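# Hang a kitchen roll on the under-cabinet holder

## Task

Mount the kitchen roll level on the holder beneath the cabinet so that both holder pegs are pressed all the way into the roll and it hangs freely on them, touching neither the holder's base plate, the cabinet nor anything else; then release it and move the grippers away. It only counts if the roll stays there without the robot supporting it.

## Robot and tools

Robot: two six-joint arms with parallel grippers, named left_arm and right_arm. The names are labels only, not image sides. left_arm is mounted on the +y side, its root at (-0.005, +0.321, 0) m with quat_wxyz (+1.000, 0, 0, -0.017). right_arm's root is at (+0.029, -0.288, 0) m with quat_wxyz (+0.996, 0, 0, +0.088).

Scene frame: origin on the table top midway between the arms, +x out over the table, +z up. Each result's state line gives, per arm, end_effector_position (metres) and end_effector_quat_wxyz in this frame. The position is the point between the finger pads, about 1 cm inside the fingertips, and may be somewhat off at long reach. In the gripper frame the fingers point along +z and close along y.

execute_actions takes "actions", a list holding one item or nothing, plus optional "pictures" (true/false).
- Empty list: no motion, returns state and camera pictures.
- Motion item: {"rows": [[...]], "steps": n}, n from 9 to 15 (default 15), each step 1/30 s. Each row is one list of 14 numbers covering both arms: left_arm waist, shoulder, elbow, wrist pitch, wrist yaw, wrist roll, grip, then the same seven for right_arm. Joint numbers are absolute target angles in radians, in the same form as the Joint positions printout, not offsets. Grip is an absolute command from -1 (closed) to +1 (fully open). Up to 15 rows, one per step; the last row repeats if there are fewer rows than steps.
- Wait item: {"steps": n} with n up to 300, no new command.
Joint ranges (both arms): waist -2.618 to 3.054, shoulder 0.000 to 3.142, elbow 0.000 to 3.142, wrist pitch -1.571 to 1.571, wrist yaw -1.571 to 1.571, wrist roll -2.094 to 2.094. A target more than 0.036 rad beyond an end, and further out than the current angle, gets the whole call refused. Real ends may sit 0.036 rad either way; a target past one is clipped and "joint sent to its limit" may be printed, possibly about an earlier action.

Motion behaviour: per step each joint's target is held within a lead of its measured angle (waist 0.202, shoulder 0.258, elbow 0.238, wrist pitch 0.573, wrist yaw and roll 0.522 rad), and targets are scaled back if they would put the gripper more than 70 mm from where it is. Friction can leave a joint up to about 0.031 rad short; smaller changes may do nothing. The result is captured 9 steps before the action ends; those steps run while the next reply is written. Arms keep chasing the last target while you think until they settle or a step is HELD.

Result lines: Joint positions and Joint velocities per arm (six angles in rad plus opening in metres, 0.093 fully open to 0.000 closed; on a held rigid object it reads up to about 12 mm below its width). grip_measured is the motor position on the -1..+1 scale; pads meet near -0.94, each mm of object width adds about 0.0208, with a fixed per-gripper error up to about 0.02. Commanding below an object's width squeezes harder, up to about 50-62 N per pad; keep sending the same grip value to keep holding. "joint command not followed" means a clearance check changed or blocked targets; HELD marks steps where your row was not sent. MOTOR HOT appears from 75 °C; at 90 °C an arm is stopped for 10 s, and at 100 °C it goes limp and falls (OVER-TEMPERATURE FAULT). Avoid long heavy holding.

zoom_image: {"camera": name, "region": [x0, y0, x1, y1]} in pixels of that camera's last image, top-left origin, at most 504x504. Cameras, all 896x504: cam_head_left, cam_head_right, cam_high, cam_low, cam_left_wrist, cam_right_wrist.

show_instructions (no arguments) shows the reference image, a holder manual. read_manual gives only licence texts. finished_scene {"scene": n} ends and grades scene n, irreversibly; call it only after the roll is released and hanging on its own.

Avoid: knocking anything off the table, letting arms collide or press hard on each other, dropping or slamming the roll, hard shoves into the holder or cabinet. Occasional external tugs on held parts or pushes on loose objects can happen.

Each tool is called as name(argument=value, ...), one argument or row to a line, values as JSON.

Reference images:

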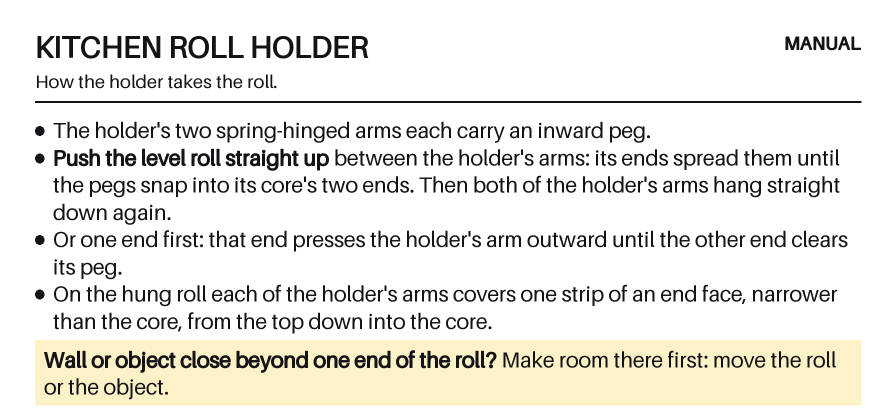

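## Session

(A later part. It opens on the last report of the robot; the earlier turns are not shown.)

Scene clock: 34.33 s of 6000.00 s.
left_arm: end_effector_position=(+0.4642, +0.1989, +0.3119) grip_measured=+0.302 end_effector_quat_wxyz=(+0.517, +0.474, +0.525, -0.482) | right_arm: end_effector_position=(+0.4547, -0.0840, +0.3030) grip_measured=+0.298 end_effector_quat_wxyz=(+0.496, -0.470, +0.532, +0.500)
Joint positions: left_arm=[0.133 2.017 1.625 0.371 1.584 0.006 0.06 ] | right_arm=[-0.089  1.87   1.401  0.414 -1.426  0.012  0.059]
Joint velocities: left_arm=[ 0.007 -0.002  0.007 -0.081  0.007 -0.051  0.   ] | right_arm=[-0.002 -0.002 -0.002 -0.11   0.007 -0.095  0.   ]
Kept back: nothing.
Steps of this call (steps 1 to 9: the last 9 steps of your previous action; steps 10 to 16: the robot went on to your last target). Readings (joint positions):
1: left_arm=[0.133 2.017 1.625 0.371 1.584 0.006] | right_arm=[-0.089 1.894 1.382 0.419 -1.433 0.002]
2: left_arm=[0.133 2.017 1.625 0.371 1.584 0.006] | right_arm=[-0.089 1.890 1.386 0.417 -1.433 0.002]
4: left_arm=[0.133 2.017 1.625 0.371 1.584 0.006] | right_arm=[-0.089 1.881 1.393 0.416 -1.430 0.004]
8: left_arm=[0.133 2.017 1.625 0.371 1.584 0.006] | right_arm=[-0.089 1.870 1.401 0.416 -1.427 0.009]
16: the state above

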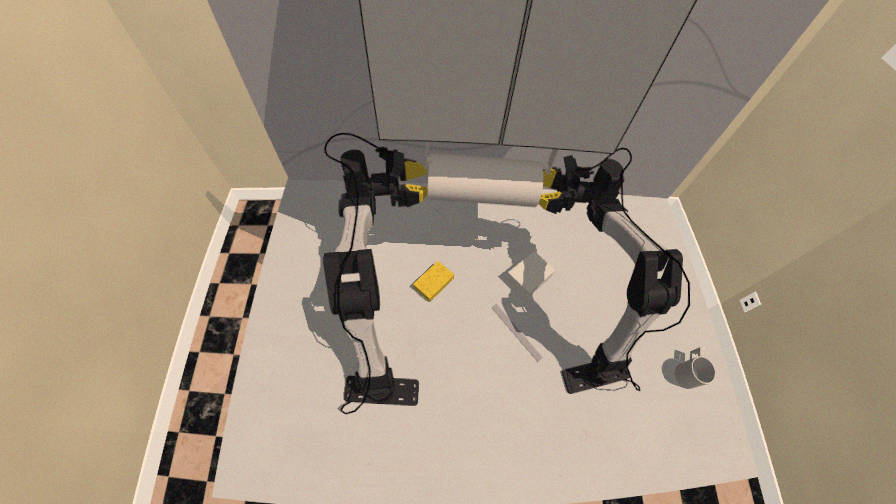

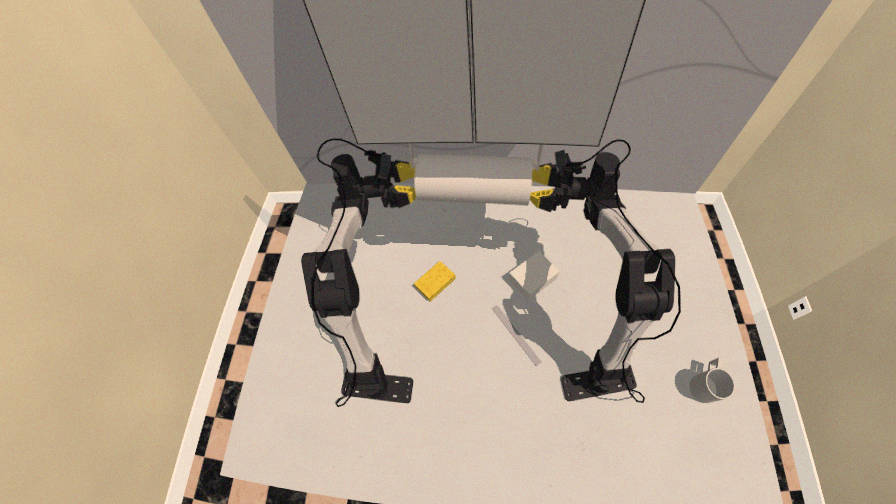

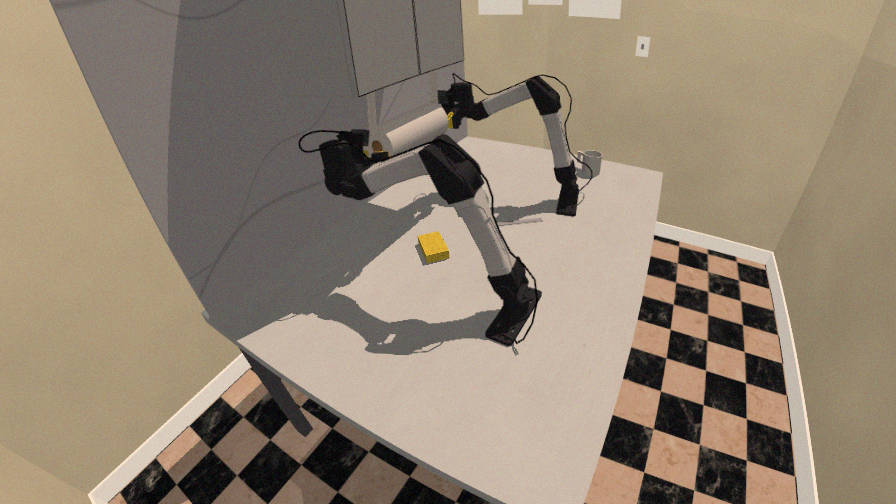

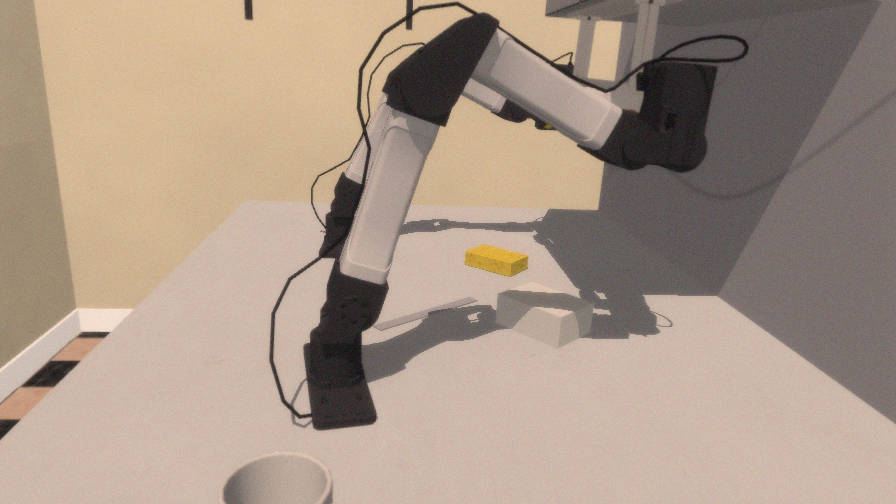

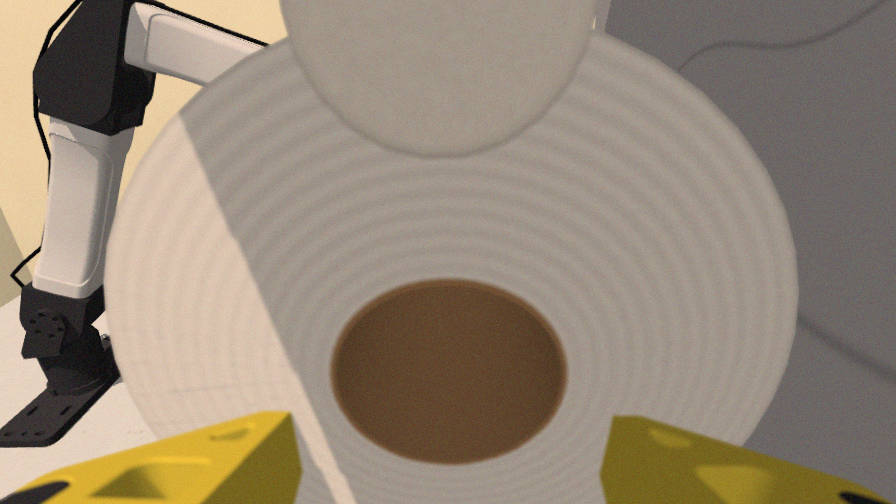

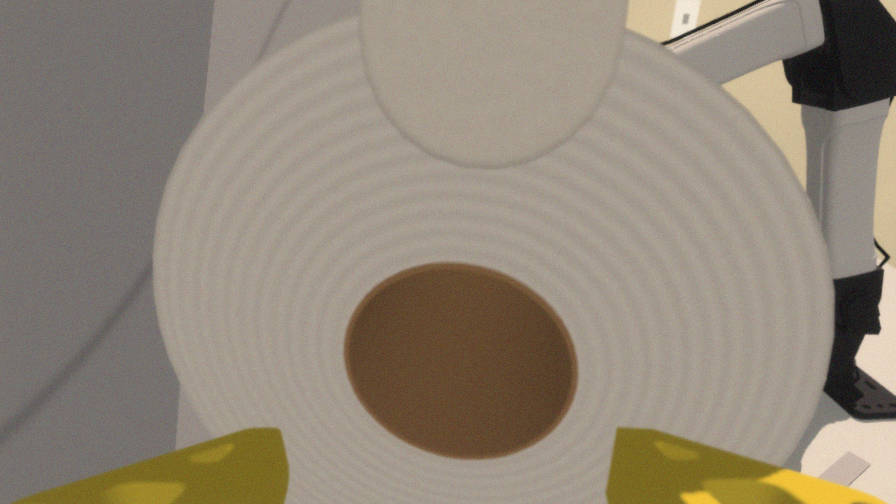

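execute_actions(
  actions=[
    {"rows":[[0.04,1.99,1.65,0.38,1.57,0,0.3,0.005,1.843,1.445,0.435,-1.45,0,0.3],[0.035,1.988,1.662,0.367,1.57,0,0.3,0,1.842,1.457,0.424,-1.45,0,0.3],[0.03,1.986,1.674,0.354,1.57,0,0.3,0,1.84,1.468,0.413,-1.45,0,0.3],[0.03,1.984,1.686,0.341,1.57,0,0.3,0,1.839,1.479,0.402,-1.45,0,0.3],[0.03,1.982,1.698,0.328,1.57,0,0.3,0,1.837,1.49,0.391,-1.45,0,0.3],[0.03,1.98,1.71,0.315,1.57,0,0.3,0,1.836,1.501,0.38,-1.45,0,0.3],[0.03,1.978,1.722,0.302,1.57,0,0.3,0,1.834,1.512,0.369,-1.45,0,0.3],[0.03,1.976,1.734,0.289,1.57,0,0.3,0,1.833,1.523,0.358,-1.45,0,0.3],[0.03,1.974,1.746,0.276,1.57,0,0.3,0,1.831,1.534,0.347,-1.45,0,0.3],[0.03,1.972,1.758,0.263,1.57,0,0.3,0,1.83,1.545,0.336,-1.45,0,0.3],[0.03,1.97,1.77,0.25,1.57,0,0.3,0,1.828,1.556,0.325,-1.45,0,0.3],[0.03,1.968,1.782,0.237,1.57,0,0.3,0,1.827,1.567,0.314,-1.45,0,0.3],[0.03,1.966,1.794,0.224,1.57,0,0.3,0,1.825,1.578,0.303,-1.45,0,0.3],[0.03,1.964,1.806,0.211,1.57,0,0.3,0,1.824,1.589,0.292,-1.45,0,0.3],[0.03,1.962,1.815,0.2,1.57,0,0.3,0,1.822,1.597,0.283,-1.45,0,0.3]]},
  ],
)

execute_actions(
  actions=[
    {"steps":22},
  ],
  pictures=true,
)

Scene clock: 35.43 s of 6000.00 s.
left_arm: end_effector_position=(+0.4639, +0.1951, +0.3163) grip_measured=+0.302 end_effector_quat_wxyz=(+0.513, +0.473, +0.526, -0.487) | right_arm: end_effector_position=(+0.4580, -0.0874, +0.3137) grip_measured=+0.298 end_effector_quat_wxyz=(+0.498, -0.469, +0.533, +0.498)
Joint positions: left_arm=[0.124 2.017 1.646 0.335 1.584 0.008 0.06 ] | right_arm=[-0.098  1.87   1.443  0.377 -1.429  0.013  0.059]
Joint velocities: left_arm=[-0.037  0.002  0.208 -0.33  -0.007  0.051 -0.   ] | right_arm=[-0.022 -0.002  0.359 -0.227 -0.022 -0.007 -0.001]
Steps of this call (steps 1 to 15: the robot went on to your last target; steps 16 to 27: nothing new was sent; steps 28 to 33: the first 6 steps of this action). Readings (joint positions):
28: left_arm=[0.133 2.017 1.625 0.371 1.584 0.006] | right_arm=[-0.090 1.870 1.401 0.413 -1.426 0.012]
29: left_arm=[0.132 2.017 1.625 0.369 1.584 0.006] | right_arm=[-0.091 1.870 1.404 0.408 -1.426 0.012]
31: left_arm=[0.128 2.017 1.633 0.356 1.584 0.006] | right_arm=[-0.094 1.870 1.418 0.393 -1.427 0.012]
33: the state above

Scene clock: 36.17 s of 6000.00 s.
left_arm: end_effector_position=(+0.4579, +0.1925, +0.3669) grip_measured=+0.302 end_effector_quat_wxyz=(+0.522, +0.486, +0.514, -0.477) | right_arm: end_effector_position=(+0.4538, -0.0898, +0.3612) grip_measured=+0.298 end_effector_quat_wxyz=(+0.514, -0.484, +0.515, +0.486)
Joint positions: left_arm=[0.12  1.986 1.79  0.207 1.584 0.007 0.06 ] | right_arm=[-0.103  1.838  1.569  0.275 -1.438  0.007  0.059]
Joint velocities: left_arm=[-0.017 -0.007 -0.007 -0.007 -0.037 -0.022 -0.001] | right_arm=[-0.007 -0.002  0.012  0.022 -0.095 -0.11   0.   ]
Kept back: nothing.
Steps of this call (steps 1 to 9: the last 9 steps of your previous action; steps 10 to 22: the robot went on to your last target). Readings (joint positions):
1: left_arm=[0.124 2.017 1.655 0.322 1.584 0.010] | right_arm=[-0.098 1.870 1.455 0.369 -1.430 0.014]
2: left_arm=[0.124 2.017 1.666 0.309 1.584 0.010] | right_arm=[-0.098 1.870 1.468 0.362 -1.430 0.014]
4: left_arm=[0.124 2.016 1.699 0.292 1.584 0.010] | right_arm=[-0.098 1.866 1.491 0.348 -1.430 0.014]
8: left_arm=[0.124 2.005 1.754 0.252 1.584 0.010] | right_arm=[-0.098 1.853 1.538 0.314 -1.430 0.013]
22: the state above

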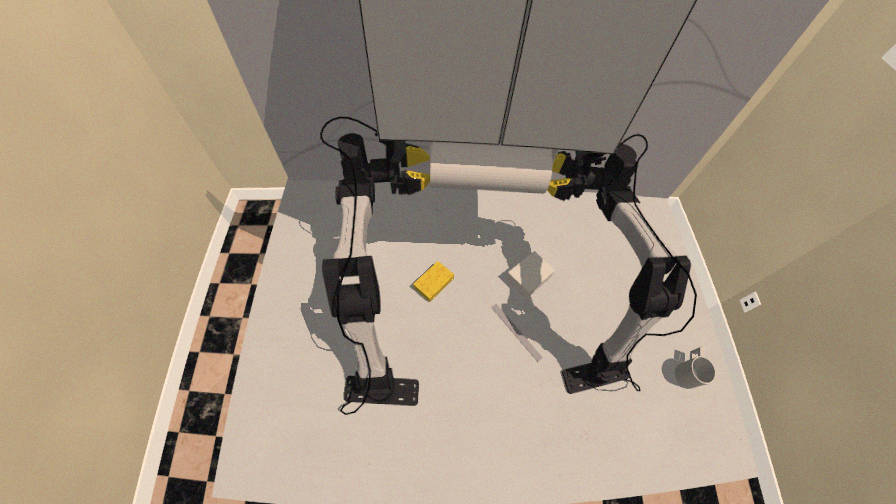

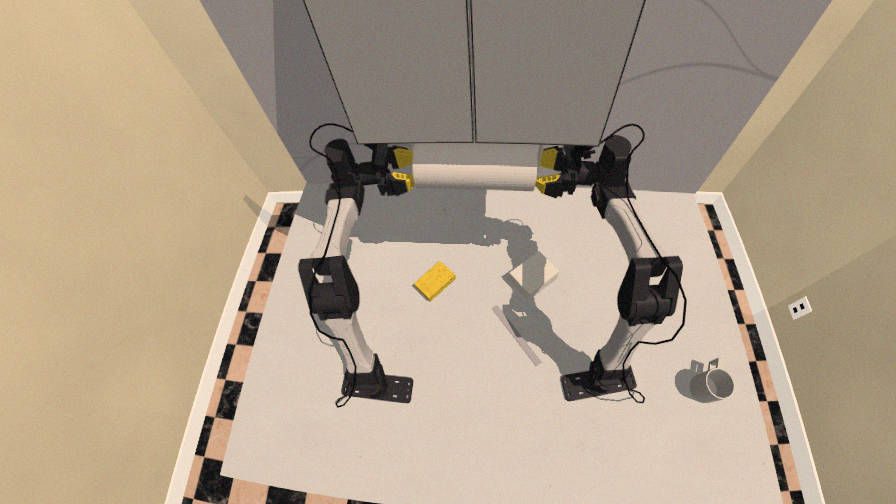

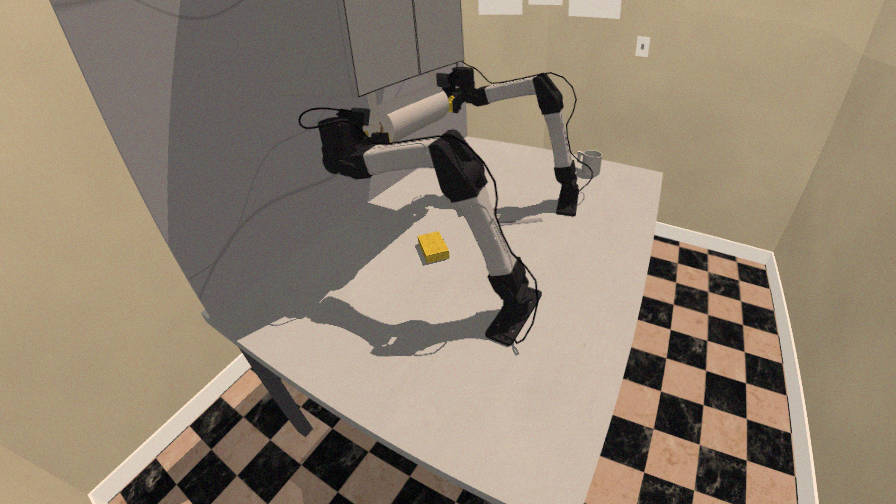

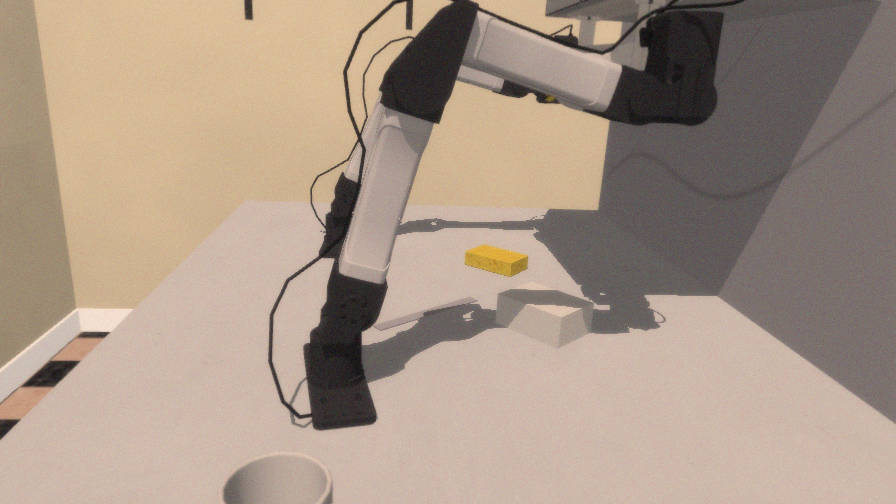

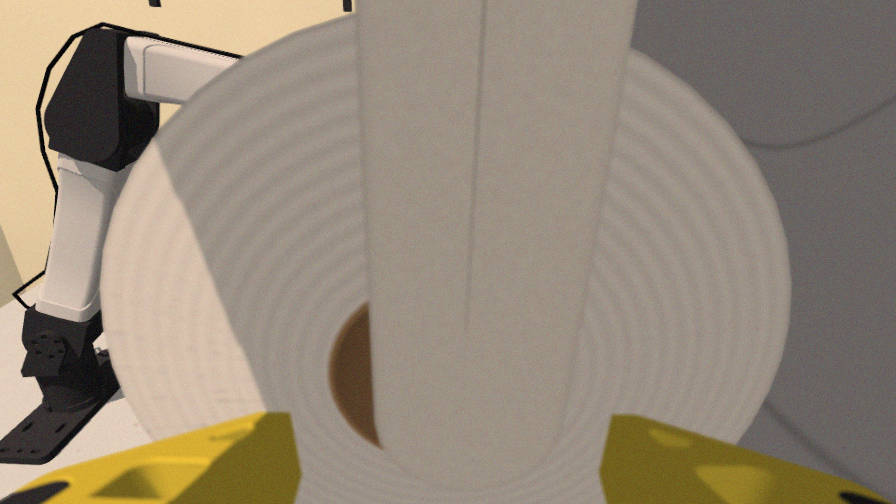

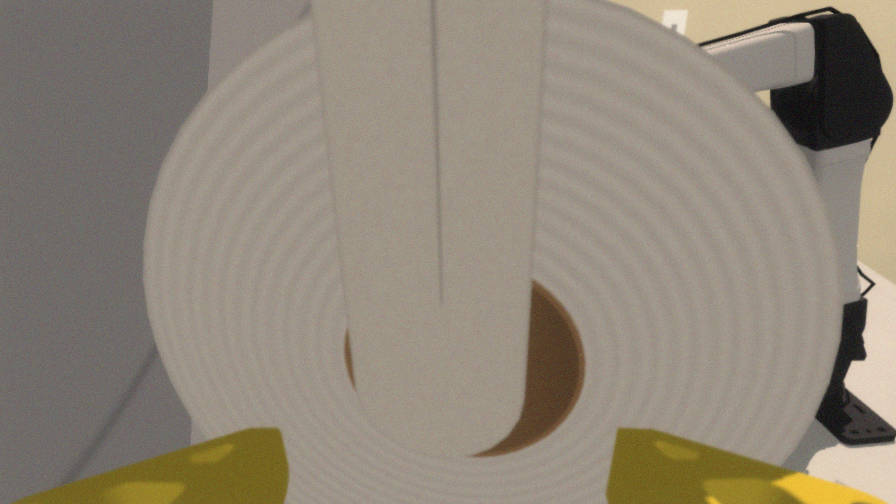

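Snapped. Near left finger may catch the holder arm when swinging out, so open it wider.

execute_actions(
  actions=[
    {"rows":[[0.07,1.98,1.79,0.2,1.57,0,0.3,-0.05,1.84,1.57,0.283,-1.45,0,0.3],[0.1,1.98,1.79,0.2,1.57,0,0.3,-0.08,1.84,1.57,0.283,-1.45,0,0.3],[0.12,1.98,1.79,0.2,1.57,0,0.3,-0.1,1.84,1.57,0.283,-1.45,0,0.3],[0.14,1.98,1.79,0.2,1.57,0,0.3,-0.12,1.84,1.57,0.283,-1.45,0,0.3],[0.16,1.98,1.79,0.2,1.57,0,0.3,-0.14,1.84,1.57,0.283,-1.45,0,0.3],[0.19,1.98,1.79,0.2,1.57,0,0.6,-0.17,1.84,1.57,0.283,-1.45,0,0.6],[0.23,1.98,1.79,0.2,1.57,0,0.6,-0.21,1.84,1.57,0.283,-1.45,0,0.6],[0.28,1.98,1.79,0.2,1.57,0,0.6,-0.26,1.84,1.57,0.283,-1.45,0,0.6],[0.34,1.98,1.79,0.2,1.57,0,0.6,-0.32,1.84,1.57,0.283,-1.45,0,0.6],[0.4,1.98,1.7,0.2,1.57,0,0.6,-0.38,1.84,1.5,0.283,-1.45,0,0.6],[0.45,1.9,1.6,0.3,1.57,0,0.6,-0.45,1.8,1.4,0.4,-1.45,0,0.6]]},
  ],
)

execute_actions(
  actions=[
    {"steps":30},
  ],
  pictures=true,
)

Scene clock: 37.10 s of 6000.00 s.
left_arm: end_effector_position=(+0.4607, +0.2017, +0.3667) grip_measured=+0.449 end_effector_quat_wxyz=(+0.527, +0.479, +0.520, -0.472) | right_arm: end_effector_position=(+0.4571, -0.1001, +0.3612) grip_measured=+0.442 end_effector_quat_wxyz=(+0.519, -0.481, +0.518, +0.481)
Joint positions: left_arm=[0.14  1.986 1.79  0.204 1.582 0.006 0.067] | right_arm=[-0.127  1.838  1.569  0.275 -1.447  0.005  0.066]
Joint velocities: left_arm=[ 0.247 -0.007  0.017  0.007 -0.037  0.007  0.305] | right_arm=[-0.173 -0.012  0.022 -0.022  0.022  0.066  0.321]
Steps of this call (steps 1 to 22: the robot went on to your last target; steps 23 to 28: the first 6 steps of this action). Readings (joint positions):
23: left_arm=[0.122 1.986 1.790 0.206 1.584 0.006] | right_arm=[-0.107 1.838 1.569 0.274 -1.440 0.007]
24: left_arm=[0.125 1.986 1.790 0.206 1.584 0.006] | right_arm=[-0.112 1.838 1.569 0.274 -1.442 0.006]
26: left_arm=[0.128 1.986 1.790 0.205 1.584 0.006] | right_arm=[-0.119 1.838 1.569 0.274 -1.446 0.005]
28: the state above

Scene clock: 38.10 s of 6000.00 s.
left_arm: end_effector_position=(+0.4608, +0.3433, +0.3436) grip_measured=+0.597 end_effector_quat_wxyz=(+0.589, +0.381, +0.596, -0.391) | right_arm: end_effector_position=(+0.4865, -0.2447, +0.3284) grip_measured=+0.597 end_effector_quat_wxyz=(+0.587, -0.387, +0.593, +0.393)
Joint positions: left_arm=[0.45  1.916 1.61  0.284 1.571 0.006 0.074] | right_arm=[-0.453  1.816  1.414  0.394 -1.445  0.005  0.074]
Joint velocities: left_arm=[-0.002 -0.027 -0.002  0.007 -0.022 -0.007  0.001] | right_arm=[-0.002  0.007  0.012 -0.037 -0.007 -0.051  0.001]
Kept back: nothing.
Steps of this call (steps 1 to 9: the last 9 steps of your previous action; steps 10 to 30: the robot went on to your last target). Readings (joint positions):
1: left_arm=[0.154 1.986 1.790 0.204 1.582 0.006] | right_arm=[-0.140 1.838 1.569 0.275 -1.448 0.005]
2: left_arm=[0.178 1.986 1.790 0.204 1.582 0.006] | right_arm=[-0.162 1.838 1.569 0.276 -1.449 0.005]
4: left_arm=[0.255 1.985 1.781 0.206 1.580 0.006] | right_arm=[-0.239 1.838 1.564 0.279 -1.449 0.005]
8: left_arm=[0.448 1.934 1.633 0.247 1.573 0.006] | right_arm=[-0.440 1.816 1.447 0.347 -1.447 0.005]
30: the state above

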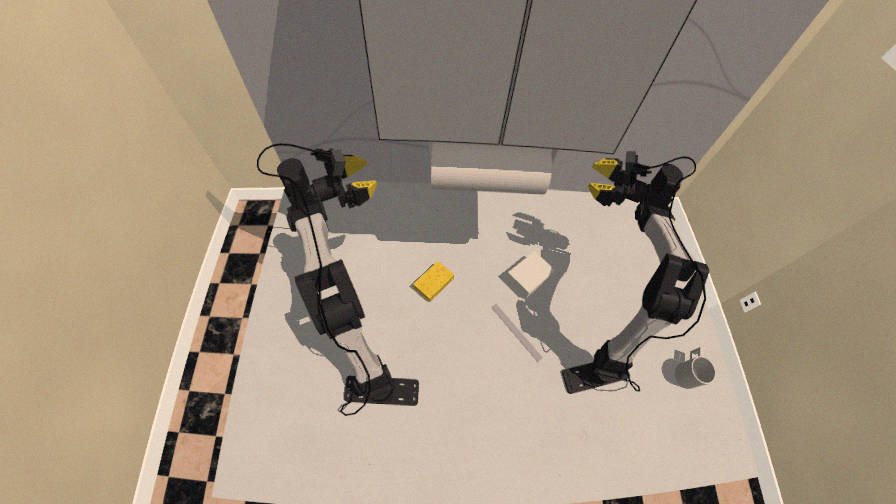

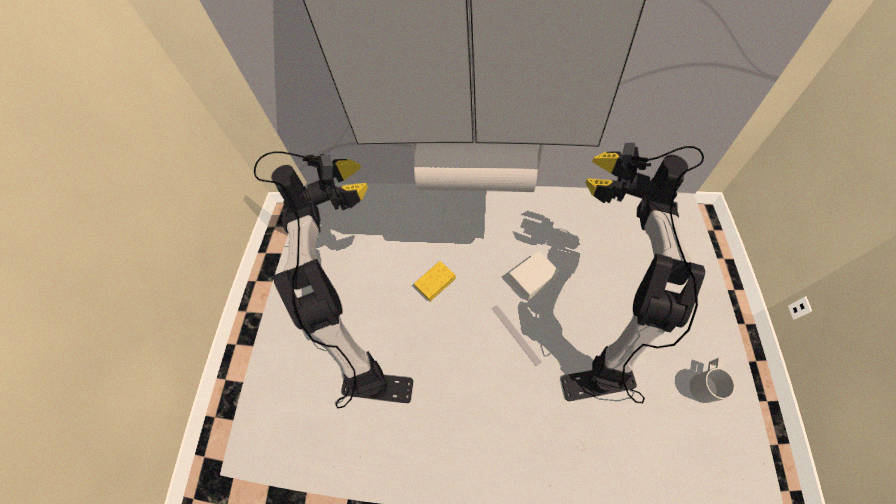

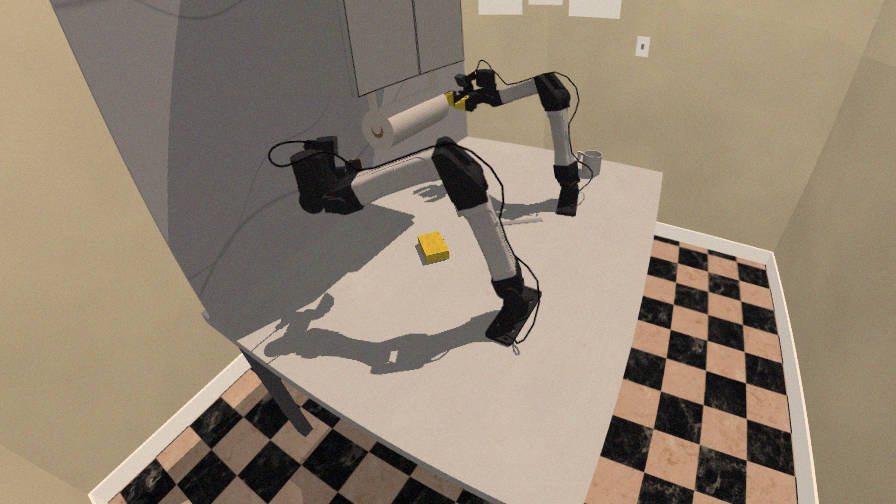

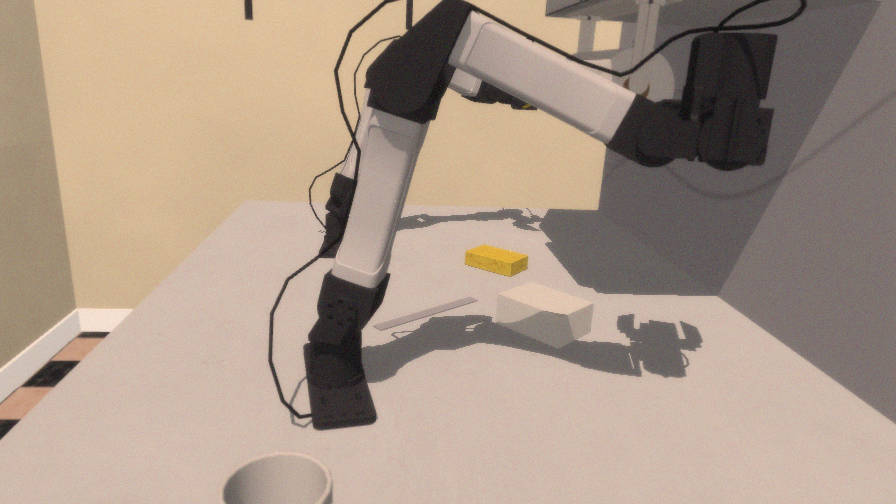

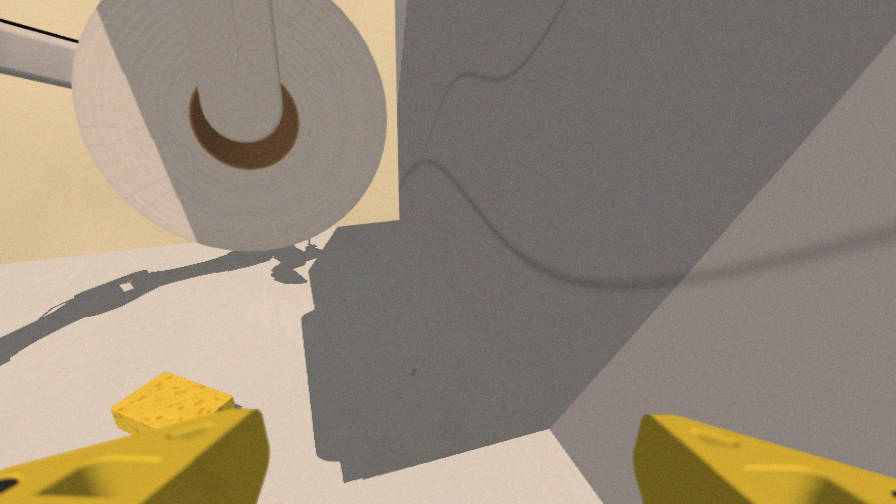

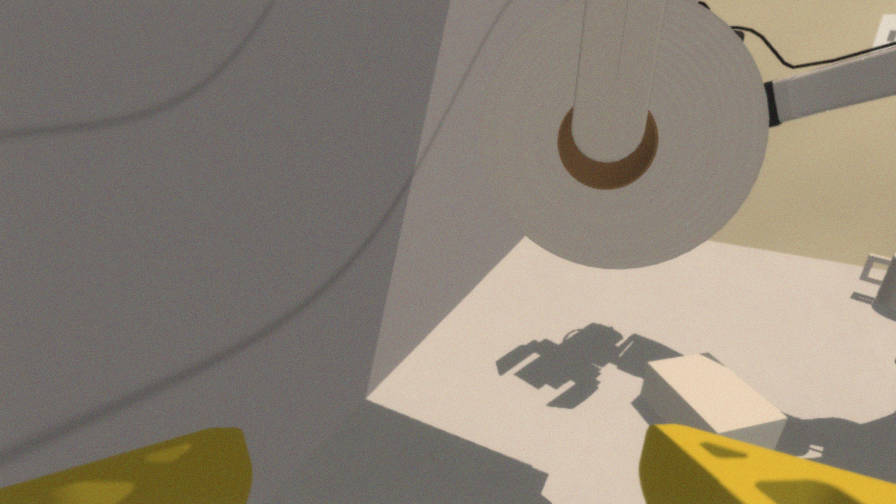

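finished_scene(
  scene=1,
)

The scene is finished: the task was done.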